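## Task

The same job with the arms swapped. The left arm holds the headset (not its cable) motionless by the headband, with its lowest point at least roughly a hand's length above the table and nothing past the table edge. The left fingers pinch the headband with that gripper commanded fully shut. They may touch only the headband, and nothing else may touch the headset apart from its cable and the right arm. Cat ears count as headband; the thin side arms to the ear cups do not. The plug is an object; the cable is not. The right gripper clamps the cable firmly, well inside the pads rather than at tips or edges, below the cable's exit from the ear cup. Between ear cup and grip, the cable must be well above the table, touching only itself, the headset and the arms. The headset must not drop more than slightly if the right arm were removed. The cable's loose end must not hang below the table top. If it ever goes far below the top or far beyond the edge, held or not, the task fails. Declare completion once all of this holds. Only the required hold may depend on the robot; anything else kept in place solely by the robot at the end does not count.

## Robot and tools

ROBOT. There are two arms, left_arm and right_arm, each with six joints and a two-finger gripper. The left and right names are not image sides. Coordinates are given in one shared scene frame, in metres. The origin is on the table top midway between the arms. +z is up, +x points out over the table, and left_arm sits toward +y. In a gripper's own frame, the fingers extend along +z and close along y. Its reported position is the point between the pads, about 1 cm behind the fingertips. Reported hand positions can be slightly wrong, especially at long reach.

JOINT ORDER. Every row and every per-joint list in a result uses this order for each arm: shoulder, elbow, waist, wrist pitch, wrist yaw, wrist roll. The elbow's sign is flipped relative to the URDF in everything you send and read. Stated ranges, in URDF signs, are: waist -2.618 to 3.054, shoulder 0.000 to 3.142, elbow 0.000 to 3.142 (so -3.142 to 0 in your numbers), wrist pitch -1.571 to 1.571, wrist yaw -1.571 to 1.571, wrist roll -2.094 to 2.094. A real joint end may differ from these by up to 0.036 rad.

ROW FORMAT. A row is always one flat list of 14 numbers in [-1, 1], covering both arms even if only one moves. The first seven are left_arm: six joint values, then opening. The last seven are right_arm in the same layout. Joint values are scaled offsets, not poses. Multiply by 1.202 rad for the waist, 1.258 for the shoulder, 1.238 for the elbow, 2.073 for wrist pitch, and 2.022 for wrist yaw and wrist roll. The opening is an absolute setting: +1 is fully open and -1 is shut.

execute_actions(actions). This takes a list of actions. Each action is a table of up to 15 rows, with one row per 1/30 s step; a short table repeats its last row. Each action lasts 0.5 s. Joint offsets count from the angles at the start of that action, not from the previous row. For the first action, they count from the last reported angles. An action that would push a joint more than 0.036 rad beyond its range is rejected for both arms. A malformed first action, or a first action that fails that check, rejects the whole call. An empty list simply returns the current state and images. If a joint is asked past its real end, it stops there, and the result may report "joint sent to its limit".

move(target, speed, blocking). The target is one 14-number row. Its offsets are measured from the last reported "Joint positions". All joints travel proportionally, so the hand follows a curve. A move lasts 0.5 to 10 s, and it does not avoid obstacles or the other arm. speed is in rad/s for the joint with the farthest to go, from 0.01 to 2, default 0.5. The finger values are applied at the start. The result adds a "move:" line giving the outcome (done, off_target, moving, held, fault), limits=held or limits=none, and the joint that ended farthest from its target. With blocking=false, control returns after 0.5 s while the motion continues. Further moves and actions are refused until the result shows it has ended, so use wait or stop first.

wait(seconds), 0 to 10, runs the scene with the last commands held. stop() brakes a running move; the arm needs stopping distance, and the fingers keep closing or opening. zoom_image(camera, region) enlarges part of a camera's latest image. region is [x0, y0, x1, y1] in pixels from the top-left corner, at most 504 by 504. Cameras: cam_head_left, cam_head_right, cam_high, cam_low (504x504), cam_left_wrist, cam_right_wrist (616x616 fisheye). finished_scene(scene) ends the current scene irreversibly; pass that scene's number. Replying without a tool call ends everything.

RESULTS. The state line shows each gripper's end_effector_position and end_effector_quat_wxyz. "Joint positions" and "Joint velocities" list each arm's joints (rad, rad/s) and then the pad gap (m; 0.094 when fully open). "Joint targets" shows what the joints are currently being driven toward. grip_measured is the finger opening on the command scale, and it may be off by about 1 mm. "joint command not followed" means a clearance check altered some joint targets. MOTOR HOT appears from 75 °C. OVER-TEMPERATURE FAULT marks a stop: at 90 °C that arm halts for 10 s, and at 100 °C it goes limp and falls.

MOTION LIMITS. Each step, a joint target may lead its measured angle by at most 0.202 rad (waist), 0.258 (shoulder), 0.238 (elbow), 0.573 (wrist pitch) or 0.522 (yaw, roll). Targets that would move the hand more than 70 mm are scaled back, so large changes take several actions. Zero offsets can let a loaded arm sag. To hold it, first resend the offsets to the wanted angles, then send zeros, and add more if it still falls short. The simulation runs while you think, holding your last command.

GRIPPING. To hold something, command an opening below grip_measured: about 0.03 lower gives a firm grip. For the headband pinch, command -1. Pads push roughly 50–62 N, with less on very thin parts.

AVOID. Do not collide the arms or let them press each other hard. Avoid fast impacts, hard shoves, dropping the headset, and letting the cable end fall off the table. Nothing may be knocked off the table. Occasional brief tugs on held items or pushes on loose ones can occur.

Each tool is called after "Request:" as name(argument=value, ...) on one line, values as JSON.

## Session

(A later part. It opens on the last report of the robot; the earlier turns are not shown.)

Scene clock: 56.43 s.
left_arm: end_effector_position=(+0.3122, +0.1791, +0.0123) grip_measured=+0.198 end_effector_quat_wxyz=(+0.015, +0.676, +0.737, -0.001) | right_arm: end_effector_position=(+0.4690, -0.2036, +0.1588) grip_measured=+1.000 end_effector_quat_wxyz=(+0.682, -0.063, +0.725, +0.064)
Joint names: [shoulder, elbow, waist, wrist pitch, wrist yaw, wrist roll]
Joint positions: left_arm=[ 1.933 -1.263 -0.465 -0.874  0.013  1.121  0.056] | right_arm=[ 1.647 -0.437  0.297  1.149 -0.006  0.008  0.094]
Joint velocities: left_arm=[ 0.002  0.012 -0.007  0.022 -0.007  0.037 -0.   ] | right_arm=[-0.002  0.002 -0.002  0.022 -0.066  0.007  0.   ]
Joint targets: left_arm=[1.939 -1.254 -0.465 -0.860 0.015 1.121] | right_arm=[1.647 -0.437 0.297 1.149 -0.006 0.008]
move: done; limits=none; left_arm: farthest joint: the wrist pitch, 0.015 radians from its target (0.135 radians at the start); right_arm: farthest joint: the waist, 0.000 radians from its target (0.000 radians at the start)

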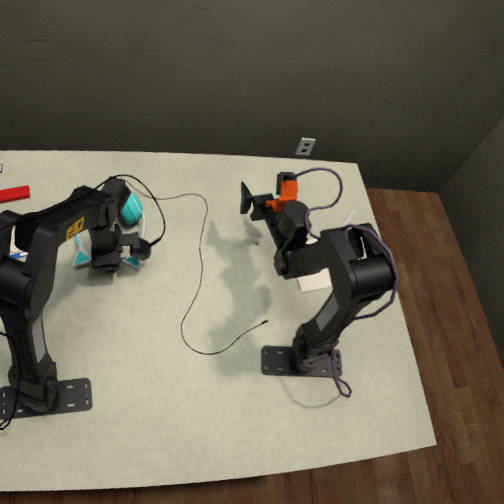

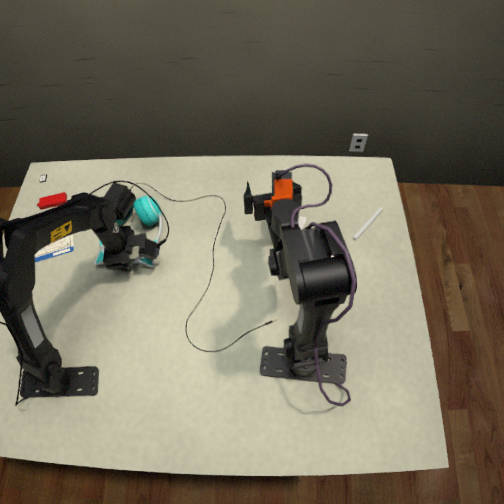

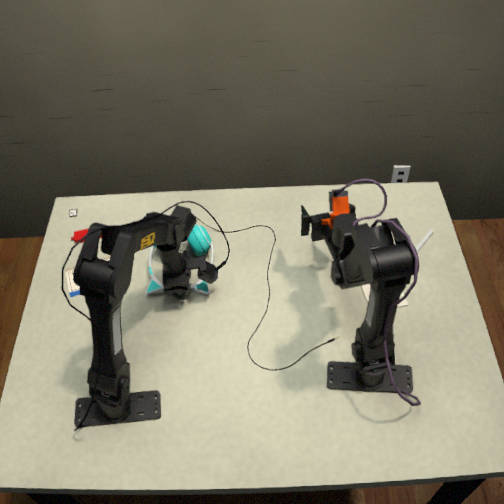

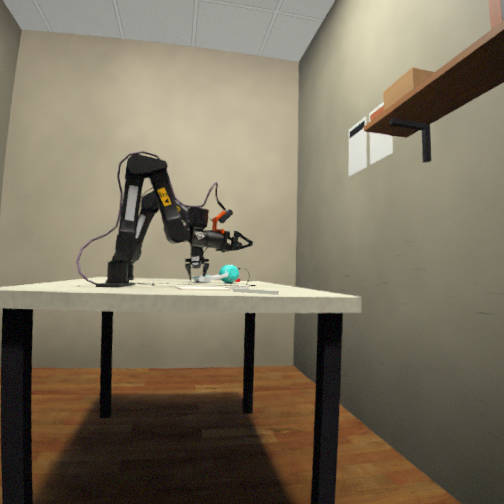

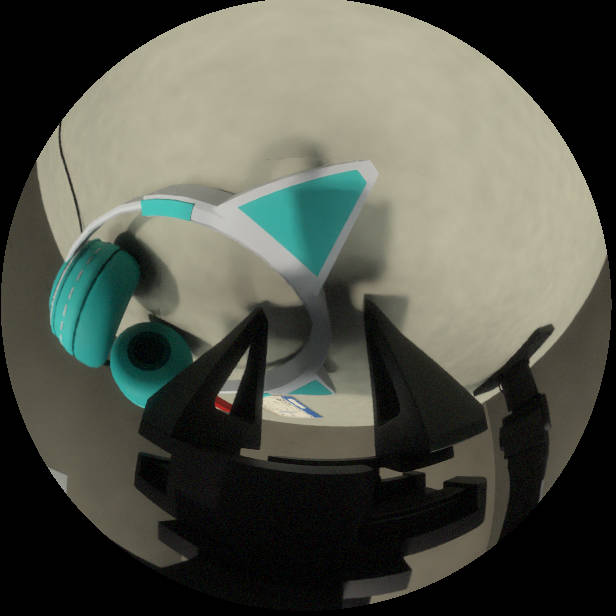

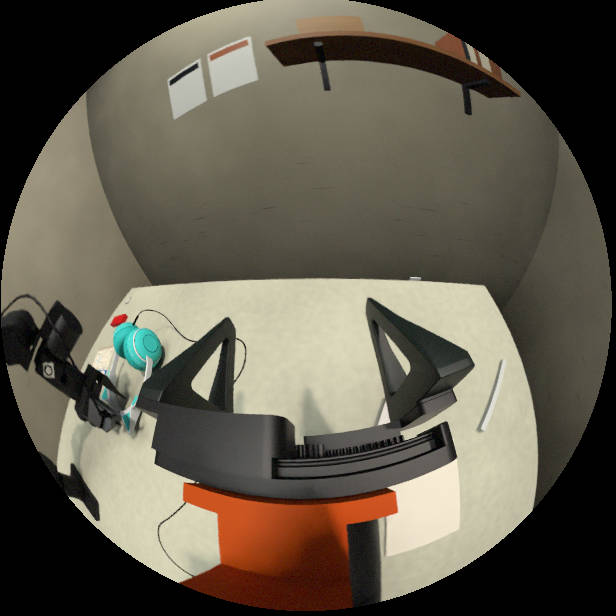

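Request:
move(target=[0,0,0,0,0,0,-1, 0,0,0,0,0,0,1])

Request:
move(target=[-0.08,-0.55,-0.15,-0.32,0,0,-1, 0,0,0,0,0,0,1], speed=0.25)

Scene clock: 59.33 s.
left_arm: end_effector_position=(+0.3165, +0.1799, +0.0124) grip_measured=-0.836 end_effector_quat_wxyz=(+0.020, +0.677, +0.736, +0.007) | right_arm: end_effector_position=(+0.4690, -0.2036, +0.1588) grip_measured=+1.000 end_effector_quat_wxyz=(+0.682, -0.063, +0.725, +0.064)
Joint names: [shoulder, elbow, waist, wrist pitch, wrist yaw, wrist roll]
Joint positions: left_arm=[ 1.933 -1.263 -0.465 -0.859  0.001  1.124  0.008] | right_arm=[ 1.647 -0.437  0.297  1.149 -0.006  0.008  0.094]
Joint velocities: left_arm=[ 0.002 -0.017  0.002 -0.007  0.037 -0.037 -0.001] | right_arm=[-0.012  0.022  0.012 -0.007  0.066  0.007  0.   ]
Joint targets: left_arm=[1.933 -1.264 -0.465 -0.874 0.013 1.121] | right_arm=[1.647 -0.437 0.297 1.149 -0.006 0.008]
move: done; limits=none; left_arm: farthest joint: the wrist pitch, 0.015 radians from its target (0.000 radians at the start); right_arm: farthest joint: the waist, 0.000 radians from its target (0.000 radians at the start)

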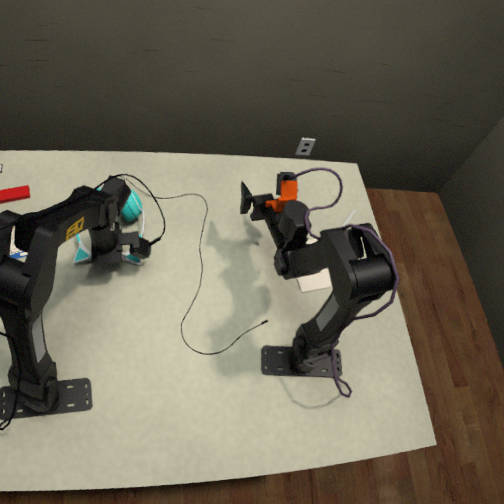

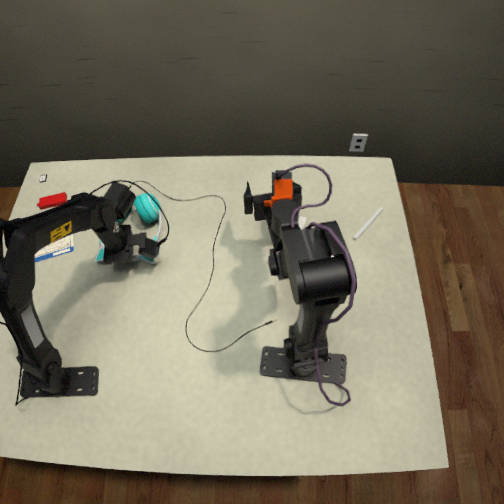

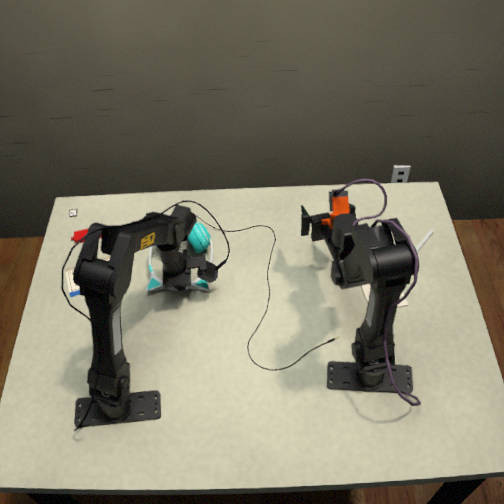

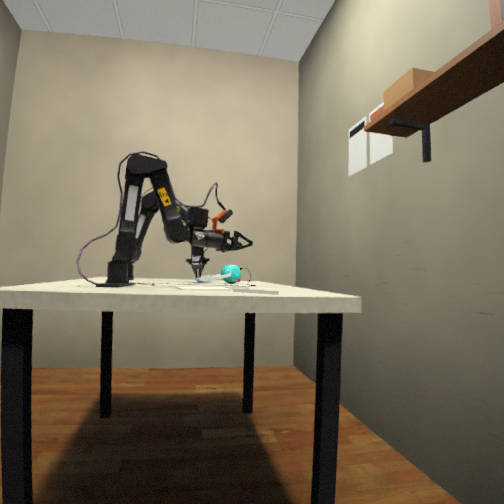

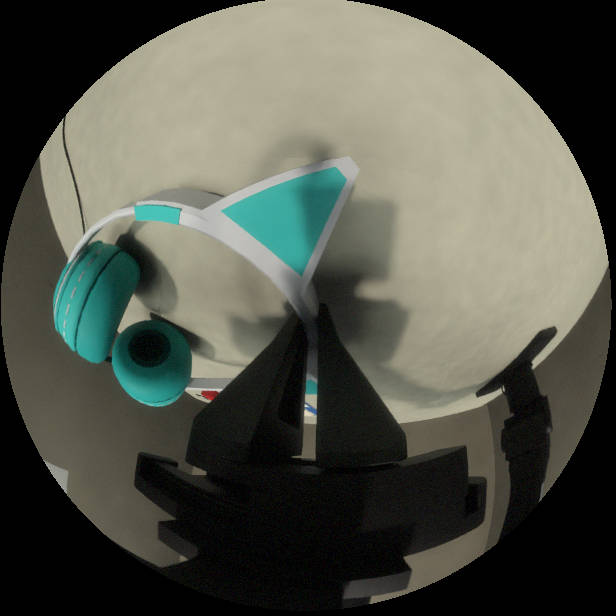

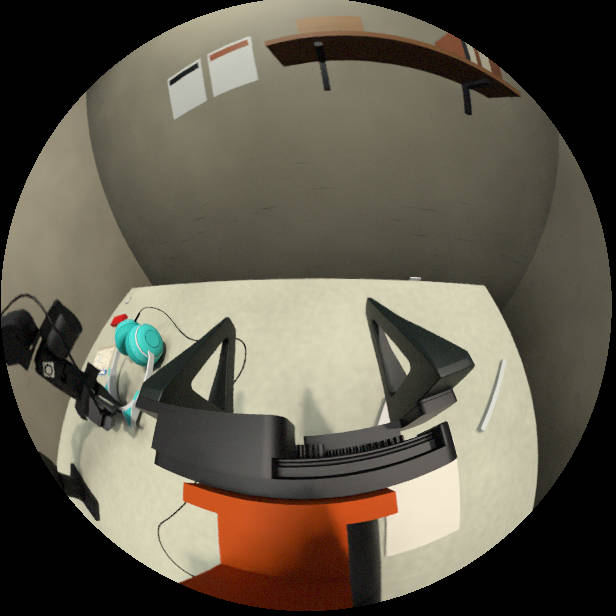

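Scene clock: 62.70 s.
left_arm: end_effector_position=(+0.2938, +0.1251, +0.1905) grip_measured=-0.837 end_effector_quat_wxyz=(+0.028, +0.736, +0.676, +0.010) | right_arm: end_effector_position=(+0.4690, -0.2036, +0.1588) grip_measured=+1.000 end_effector_quat_wxyz=(+0.682, -0.063, +0.725, +0.064)
Joint names: [shoulder, elbow, waist, wrist pitch, wrist yaw, wrist roll]
Joint positions: left_arm=[ 1.873 -1.905 -0.634 -1.543 -0.003  1.124  0.008] | right_arm=[ 1.647 -0.437  0.297  1.149 -0.006  0.008  0.094]
Joint velocities: left_arm=[ 0.027  0.027 -0.012  0.022  0.066  0.007 -0.001] | right_arm=[-0.007  0.007  0.027  0.051 -0.007 -0.007  0.   ]
Joint targets: left_arm=[1.832 -1.944 -0.646 -1.523 0.001 1.124] | right_arm=[1.647 -0.437 0.297 1.149 -0.006 0.008]
move: off_target (left_arm); limits=none; left_arm: farthest joint: the shoulder, 0.041 radians from its target (0.100 radians at the start); right_arm: farthest joint: the waist, 0.000 radians from its target (0.000 radians at the start)

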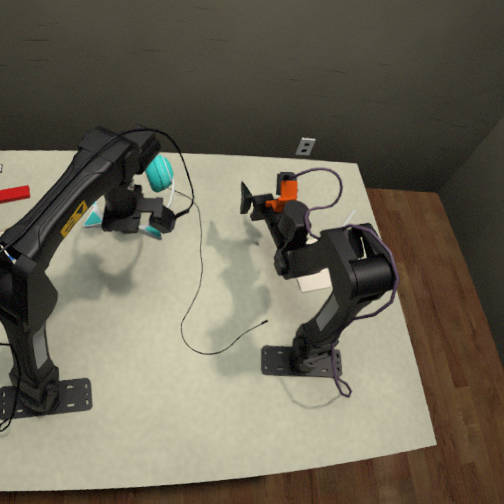

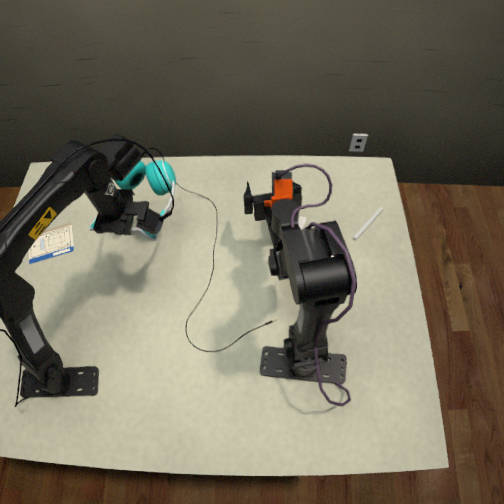

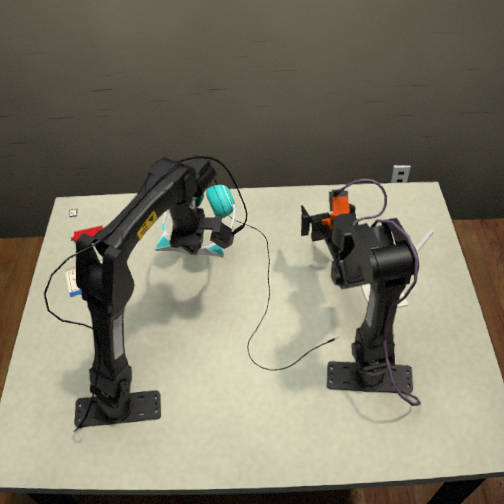

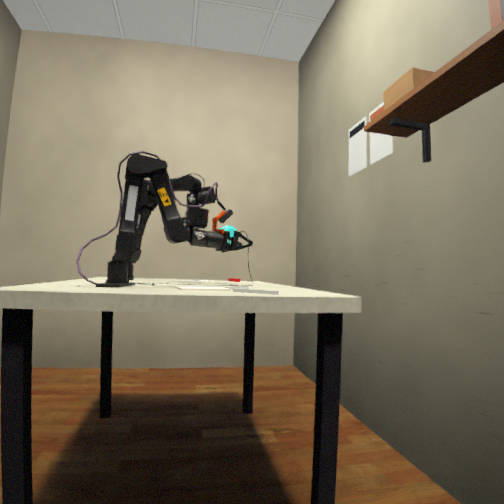

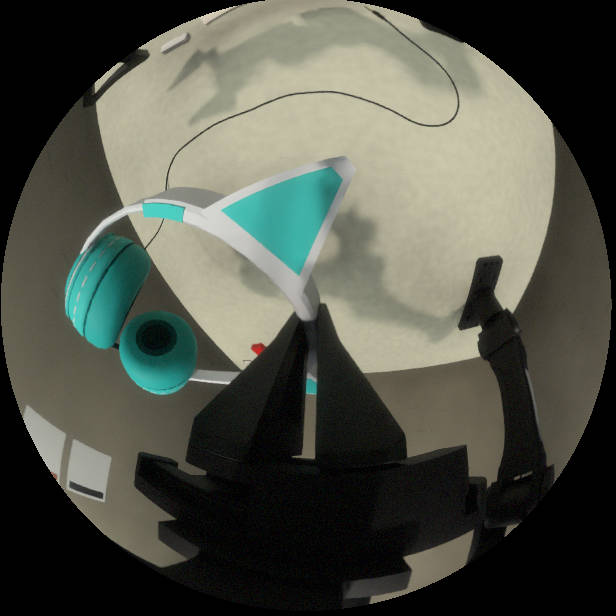

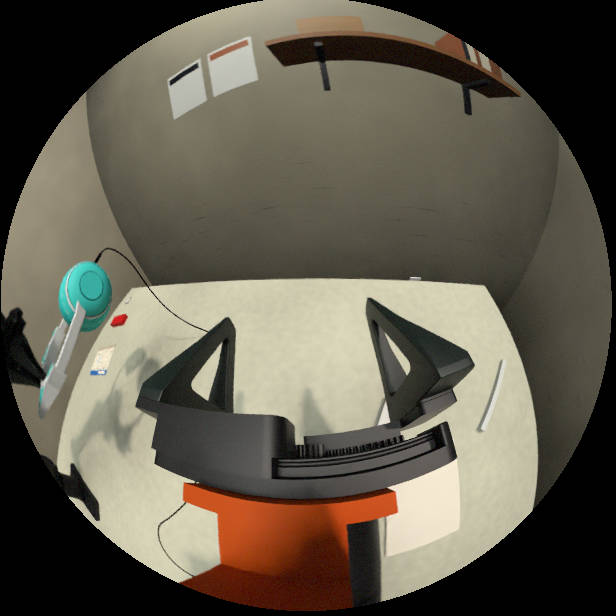

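Request:
move(target=[-0.03,-0.03,0,0.03,0,-0.9,-1, 0,0,0,0,0,0,1], speed=0.6)

Request:
move(target=[-0.2,0.08,0,0.2,0,-0.43,-1, 0,0,0,0,0,0,1], speed=0.5)

Request:
move(target=[-0.34,0.19,0,0.4,0,0,-1, 0,0,0,0,0,0,1], speed=0.4)

Scene clock: 70.03 s.
left_arm: end_effector_position=(+0.3029, +0.1150, +0.1916) grip_measured=-0.836 end_effector_quat_wxyz=(+0.040, -0.079, +0.995, -0.040) | right_arm: end_effector_position=(+0.4690, -0.2036, +0.1588) grip_measured=+1.000 end_effector_quat_wxyz=(+0.682, -0.063, +0.725, +0.064)
Joint names: [shoulder, elbow, waist, wrist pitch, wrist yaw, wrist roll]
Joint positions: left_arm=[ 1.873 -1.905 -0.634 -1.491  0.02  -0.691  0.008] | right_arm=[ 1.647 -0.437  0.297  1.149 -0.006  0.008  0.094]
Joint velocities: left_arm=[-0.012 -0.007 -0.017  0.037  0.007 -0.051  0.   ] | right_arm=[-0.012  0.007 -0.002  0.022 -0.022 -0.007  0.   ]
Joint targets: left_arm=[1.835 -1.942 -0.634 -1.481 -0.003 -0.696] | right_arm=[1.647 -0.437 0.297 1.149 -0.006 0.008]
move: off_target (left_arm); limits=none; left_arm: farthest joint: the shoulder, 0.038 radians from its target (0.038 radians at the start); right_arm: farthest joint: the waist, 0.000 radians from its target (0.000 radians at the start)

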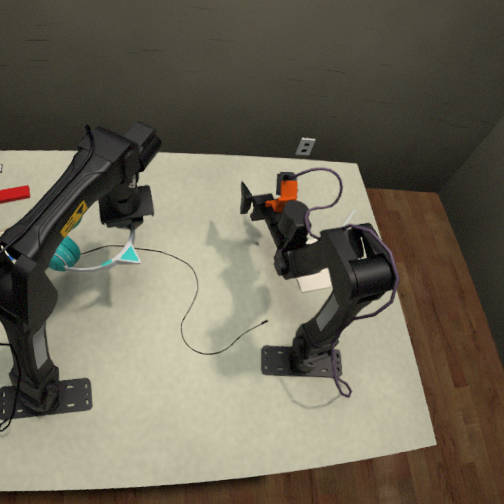

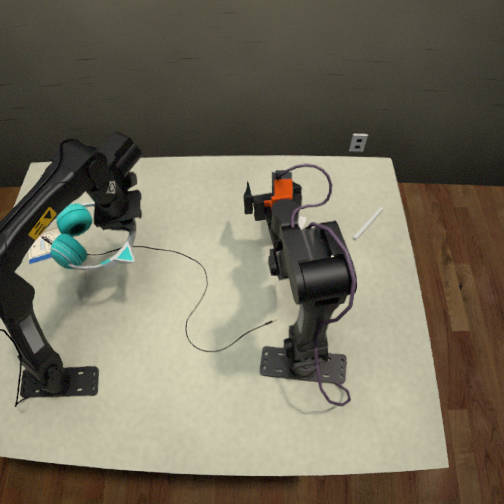

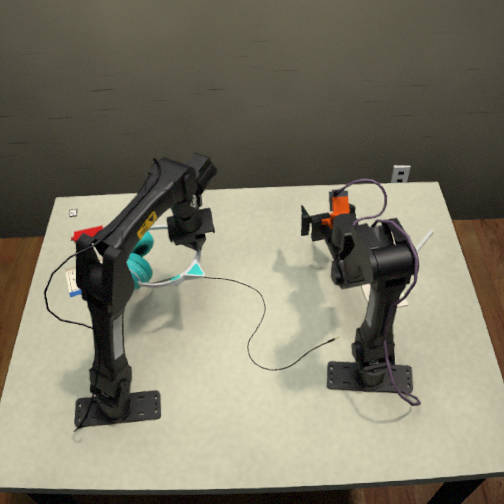

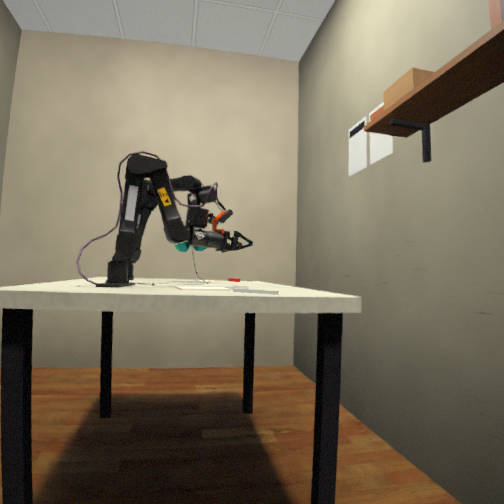

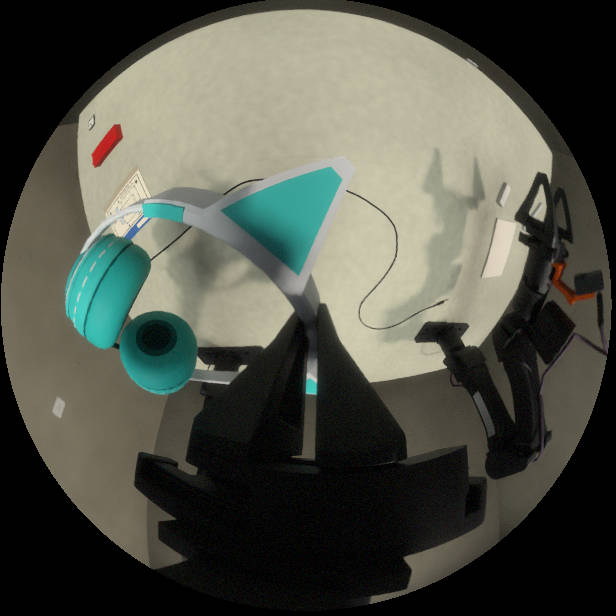

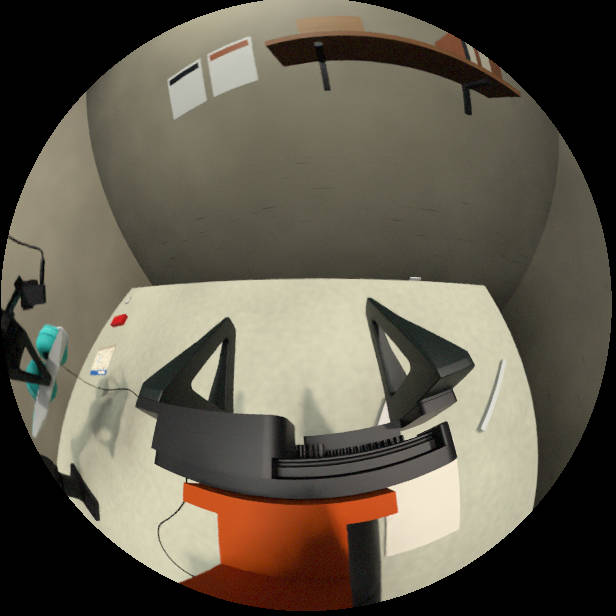

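Scene clock: 72.57 s.
left_arm: end_effector_position=(+0.3444, +0.0872, +0.2735) grip_measured=-0.837 end_effector_quat_wxyz=(+0.136, -0.463, +0.834, -0.269) | right_arm: end_effector_position=(+0.4690, -0.2036, +0.1588) grip_measured=+1.000 end_effector_quat_wxyz=(+0.682, -0.063, +0.725, +0.064)
Joint names: [shoulder, elbow, waist, wrist pitch, wrist yaw, wrist roll]
Joint positions: left_arm=[ 1.659 -1.807 -0.634 -1.108  0.037 -1.557  0.008] | right_arm=[ 1.647 -0.437  0.297  1.149 -0.006  0.008  0.094]
Joint velocities: left_arm=[ 0.022  0.007 -0.002 -0.081  0.007  0.007 -0.   ] | right_arm=[-0.012 -0.007  0.007  0.007 -0.007  0.007  0.   ]
Joint targets: left_arm=[1.622 -1.806 -0.634 -1.076 0.020 -1.560] | right_arm=[1.647 -0.437 0.297 1.149 -0.006 0.008]
move: off_target (left_arm); limits=none; left_arm: farthest joint: the shoulder, 0.038 radians from its target (0.252 radians at the start); right_arm: farthest joint: the waist, 0.000 radians from its target (0.000 radians at the start)

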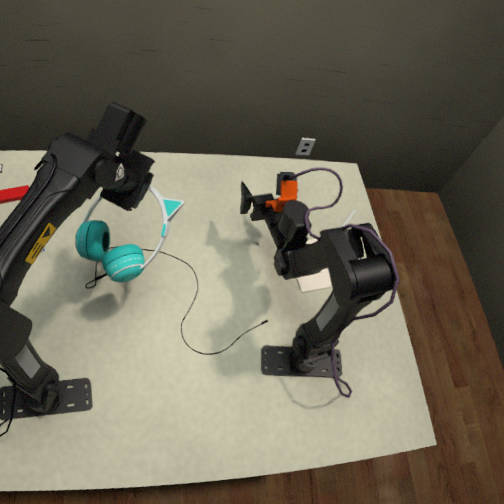

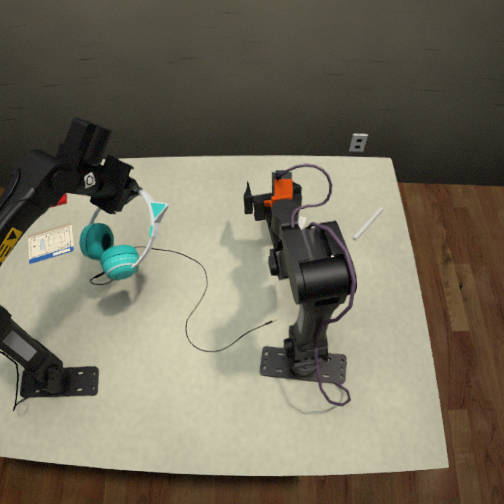

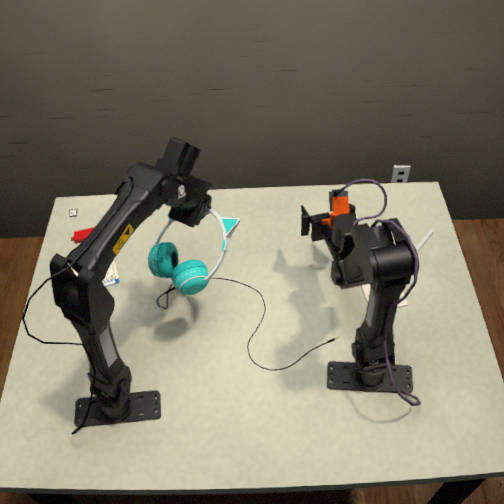

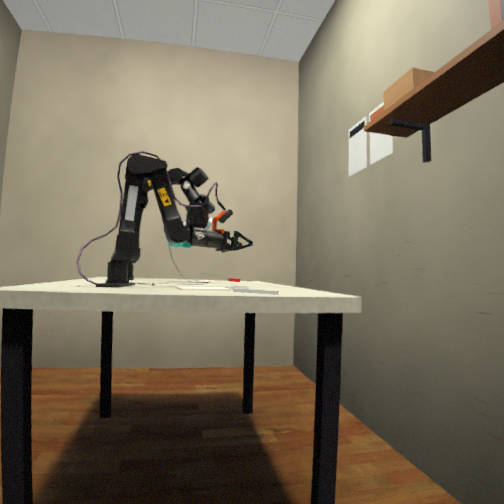

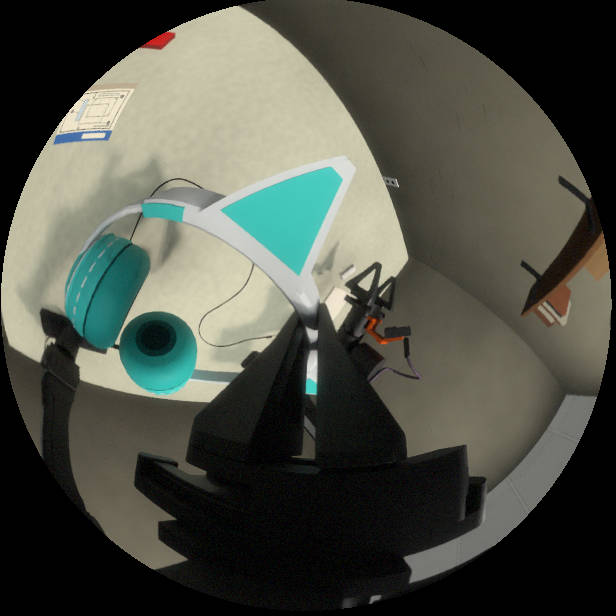

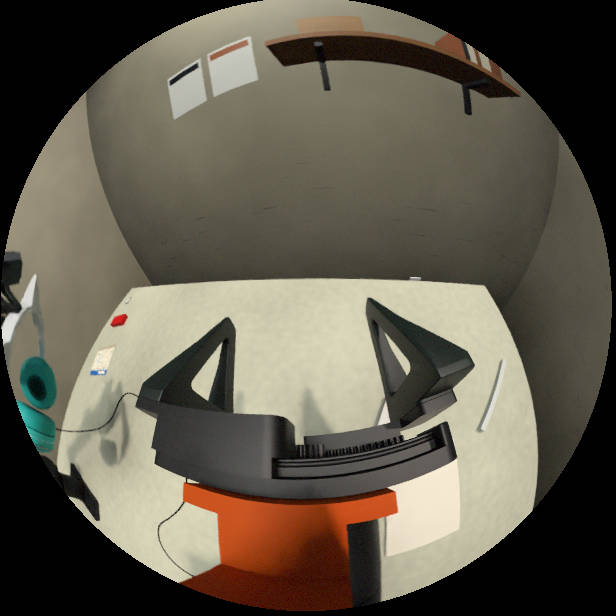

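Scene clock: 75.17 s.
left_arm: end_effector_position=(+0.3322, +0.0943, +0.4833) grip_measured=-0.837 end_effector_quat_wxyz=(+0.330, -0.349, +0.642, -0.597) | right_arm: end_effector_position=(+0.4690, -0.2036, +0.1588) grip_measured=+1.000 end_effector_quat_wxyz=(+0.682, -0.063, +0.725, +0.064)
Joint names: [shoulder, elbow, waist, wrist pitch, wrist yaw, wrist roll]
Joint positions: left_arm=[ 1.266 -1.567 -0.634 -0.37   0.037 -1.561  0.008] | right_arm=[ 1.647 -0.437  0.297  1.149 -0.006  0.008  0.094]
Joint velocities: left_arm=[-0.007  0.007 -0.002 -0.022 -0.051 -0.081 -0.001] | right_arm=[ 0.002 -0.002  0.002 -0.051  0.022  0.007  0.   ]
Joint targets: left_arm=[1.231 -1.572 -0.634 -0.279 0.037 -1.557] | right_arm=[1.647 -0.437 0.297 1.149 -0.006 0.008]
move: off_target (left_arm); limits=none; left_arm: farthest joint: the wrist pitch, 0.091 radians from its target (0.829 radians at the start); right_arm: farthest joint: the waist, 0.000 radians from its target (0.000 radians at the start)

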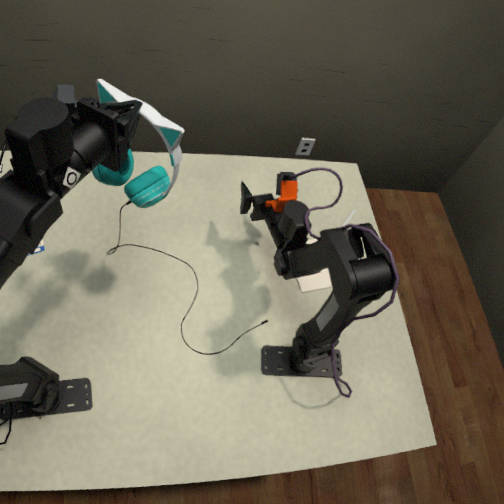

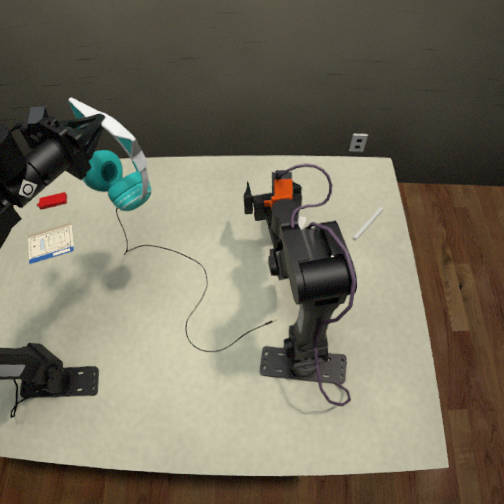

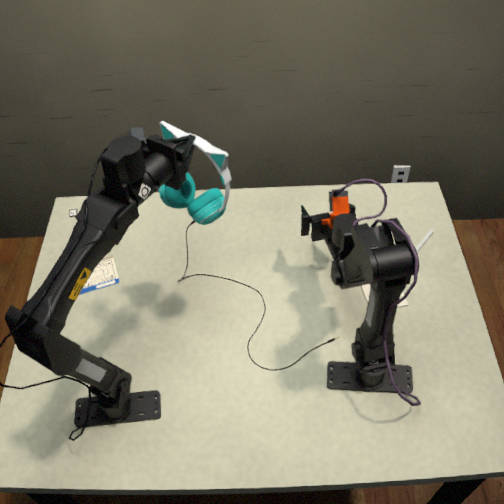

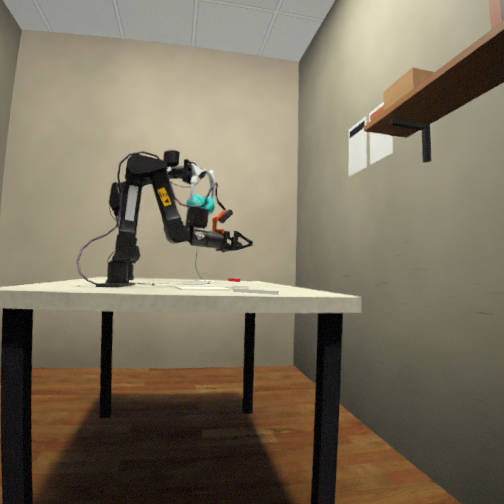

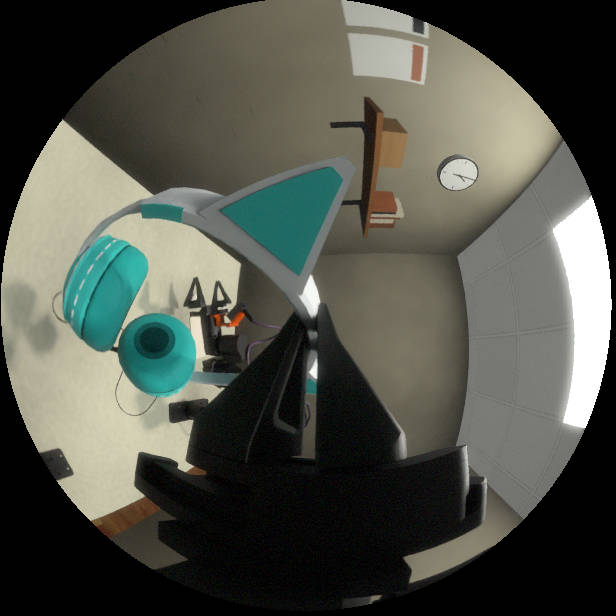

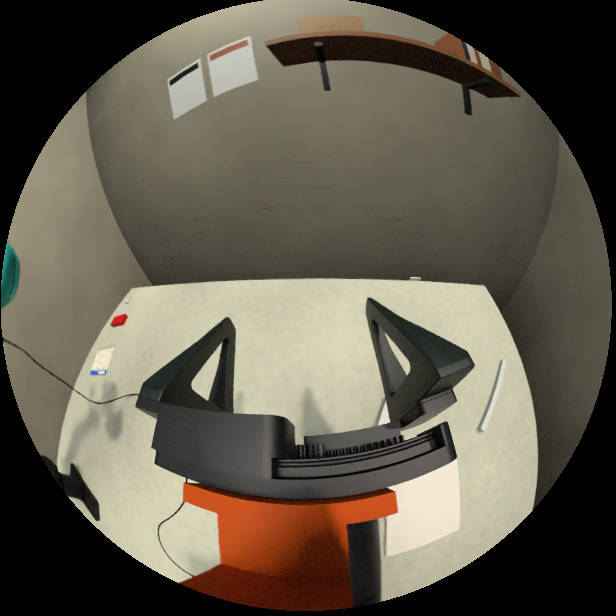

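Request:
move(target=[-0.03,-0.04,0,0.045,0,0,-1,-0.15,0.14,0.62,0,0,0,1])

Scene clock: 85.03 s.
left_arm: end_effector_position=(+0.3327, +0.0941, +0.4816) grip_measured=-0.837 end_effector_quat_wxyz=(+0.328, -0.351, +0.643, -0.597) | right_arm: end_effector_position=(+0.2809, +0.0277, +0.1576) grip_measured=+1.000 end_effector_quat_wxyz=(+0.612, -0.320, +0.655, +0.305)
Joint names: [shoulder, elbow, waist, wrist pitch, wrist yaw, wrist roll]
Joint positions: left_arm=[ 1.266 -1.563 -0.634 -0.368  0.037 -1.565  0.008] | right_arm=[ 1.484 -0.275  1.035  1.145 -0.006  0.008  0.094]
Joint velocities: left_arm=[-0.012  0.002  0.002 -0.051  0.007  0.051 -0.001] | right_arm=[-0.007  0.012  0.007  0.007  0.051  0.051  0.   ]
Joint targets: left_arm=[1.228 -1.617 -0.634 -0.276 0.037 -1.561] | right_arm=[1.458 -0.264 1.042 1.149 -0.006 0.008]
move: off_target (left_arm, right_arm); limits=none; left_arm: farthest joint: the wrist pitch, 0.091 radians from its target (0.093 radians at the start); right_arm: farthest joint: the shoulder, 0.026 radians from its target (0.189 radians at the start)

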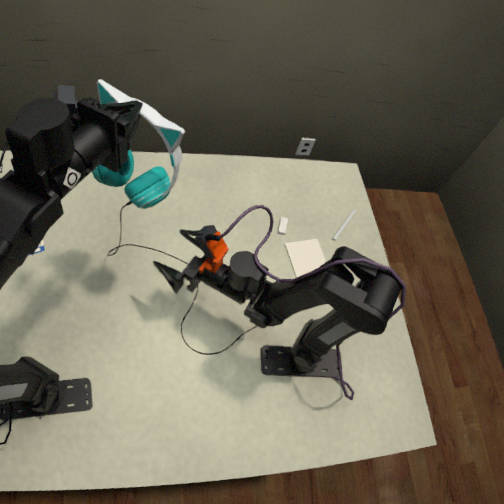

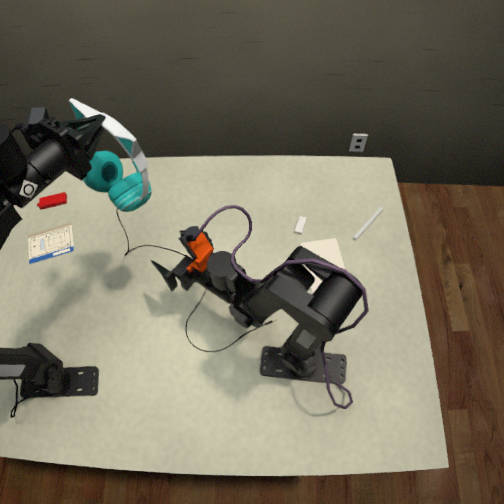

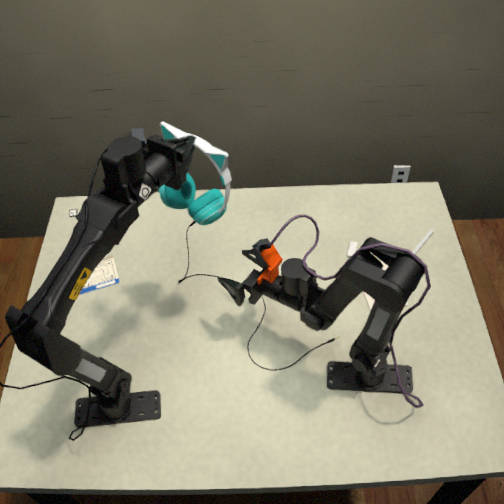

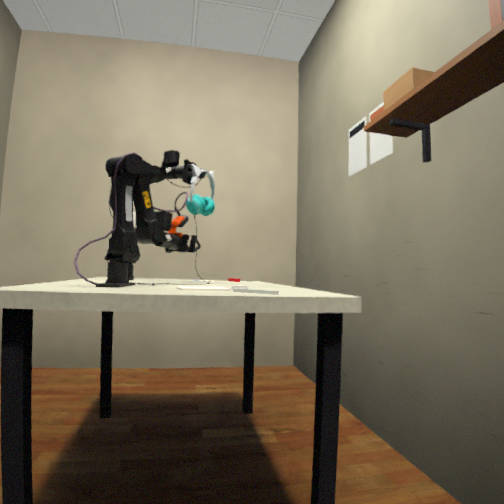

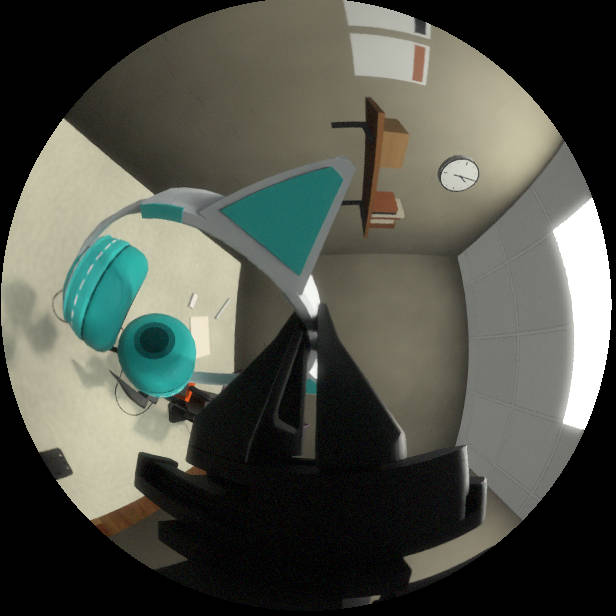

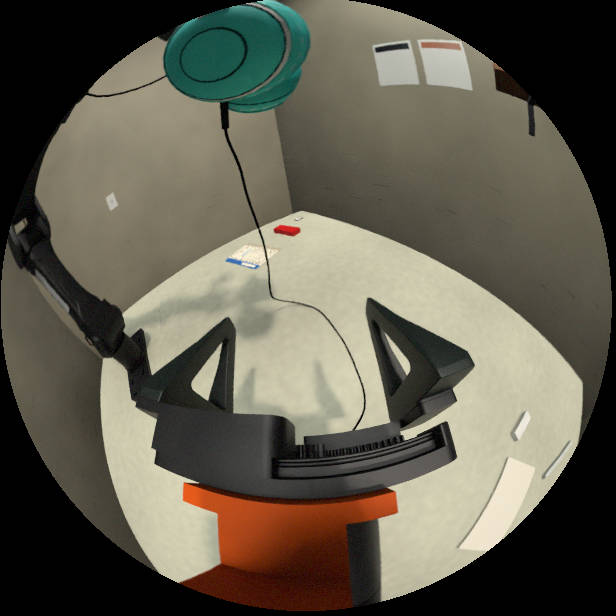

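Cable slightly left; turn a bit and extend.

Request:
move(target=[-0.03,-0.04,0,0.045,0,0,-1,0.2,-0.26,0.05,0,0,0,1], speed=0.3)

Scene clock: 88.07 s.
left_arm: end_effector_position=(+0.3327, +0.0941, +0.4820) grip_measured=-0.837 end_effector_quat_wxyz=(+0.327, -0.351, +0.642, -0.598) | right_arm: end_effector_position=(+0.3078, +0.1013, +0.1762) grip_measured=+1.000 end_effector_quat_wxyz=(+0.620, -0.329, +0.631, +0.330)
Joint names: [shoulder, elbow, waist, wrist pitch, wrist yaw, wrist roll]
Joint positions: left_arm=[ 1.266 -1.563 -0.634 -0.367  0.037 -1.568  0.008] | right_arm=[ 1.727 -0.571  1.086  1.143 -0.006  0.008  0.094]
Joint velocities: left_arm=[-0.007  0.012 -0.007  0.022  0.037 -0.007  0.001] | right_arm=[-0.007  0.017 -0.007  0.066 -0.007 -0.037  0.   ]
Joint targets: left_arm=[1.228 -1.612 -0.634 -0.275 0.037 -1.565] | right_arm=[1.736 -0.597 1.095 1.145 -0.006 0.008]
move: off_target (left_arm, right_arm); limits=none; left_arm: farthest joint: the wrist pitch, 0.092 radians from its target (0.093 radians at the start); right_arm: farthest joint: the elbow, 0.026 radians from its target (0.322 radians at the start)

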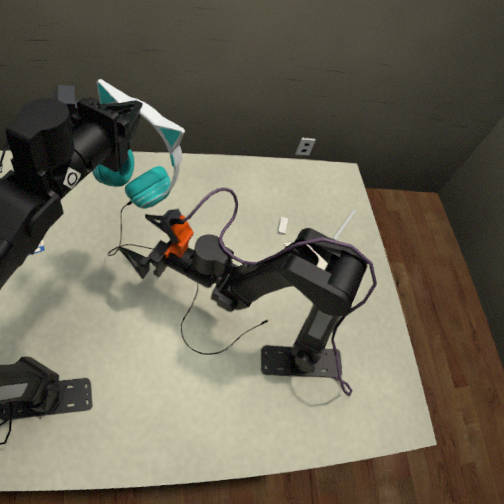

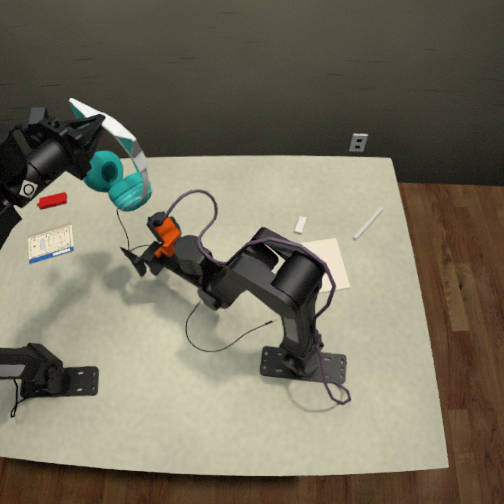

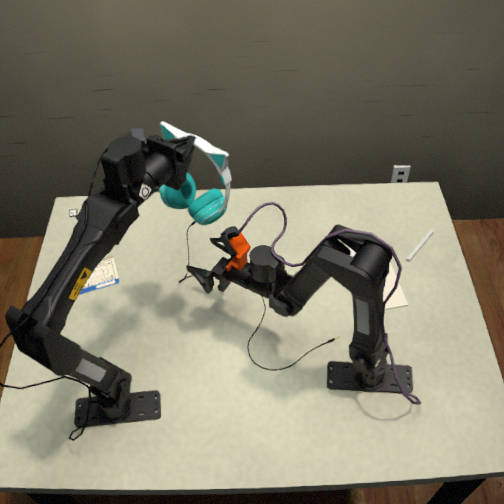

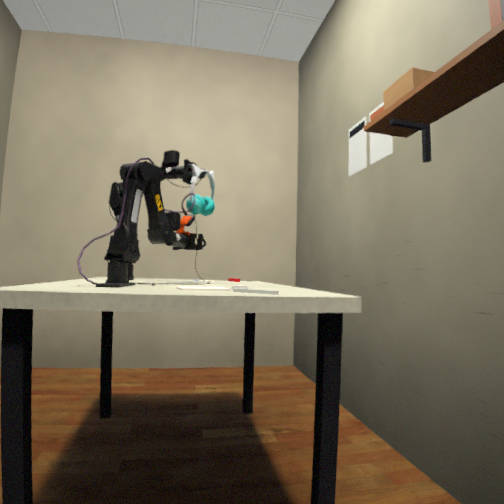

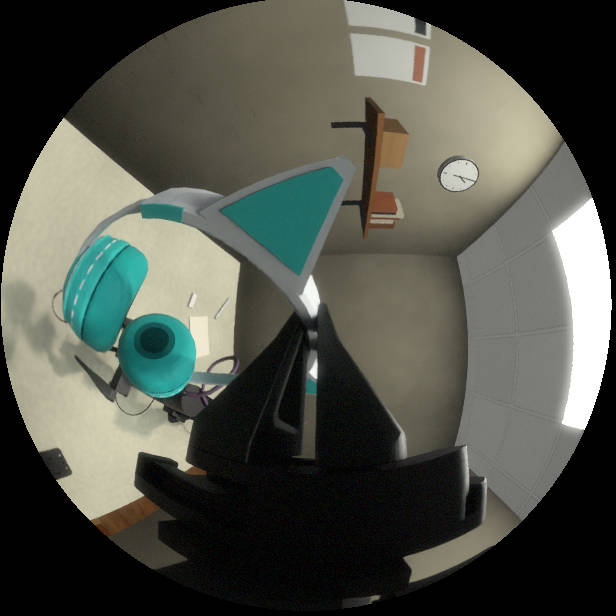

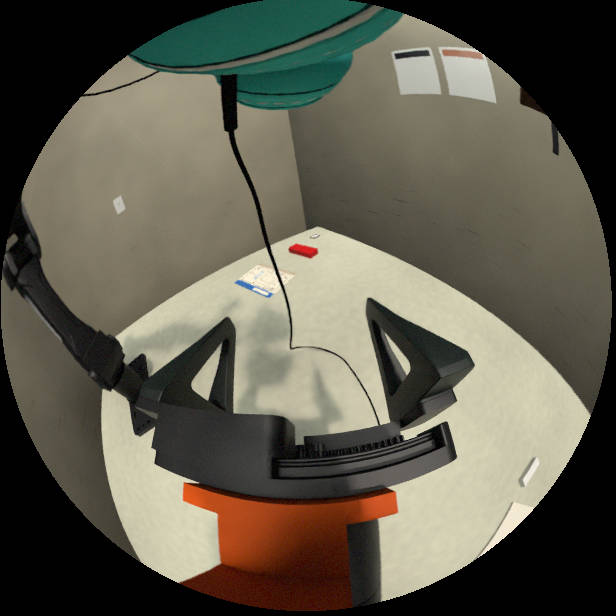

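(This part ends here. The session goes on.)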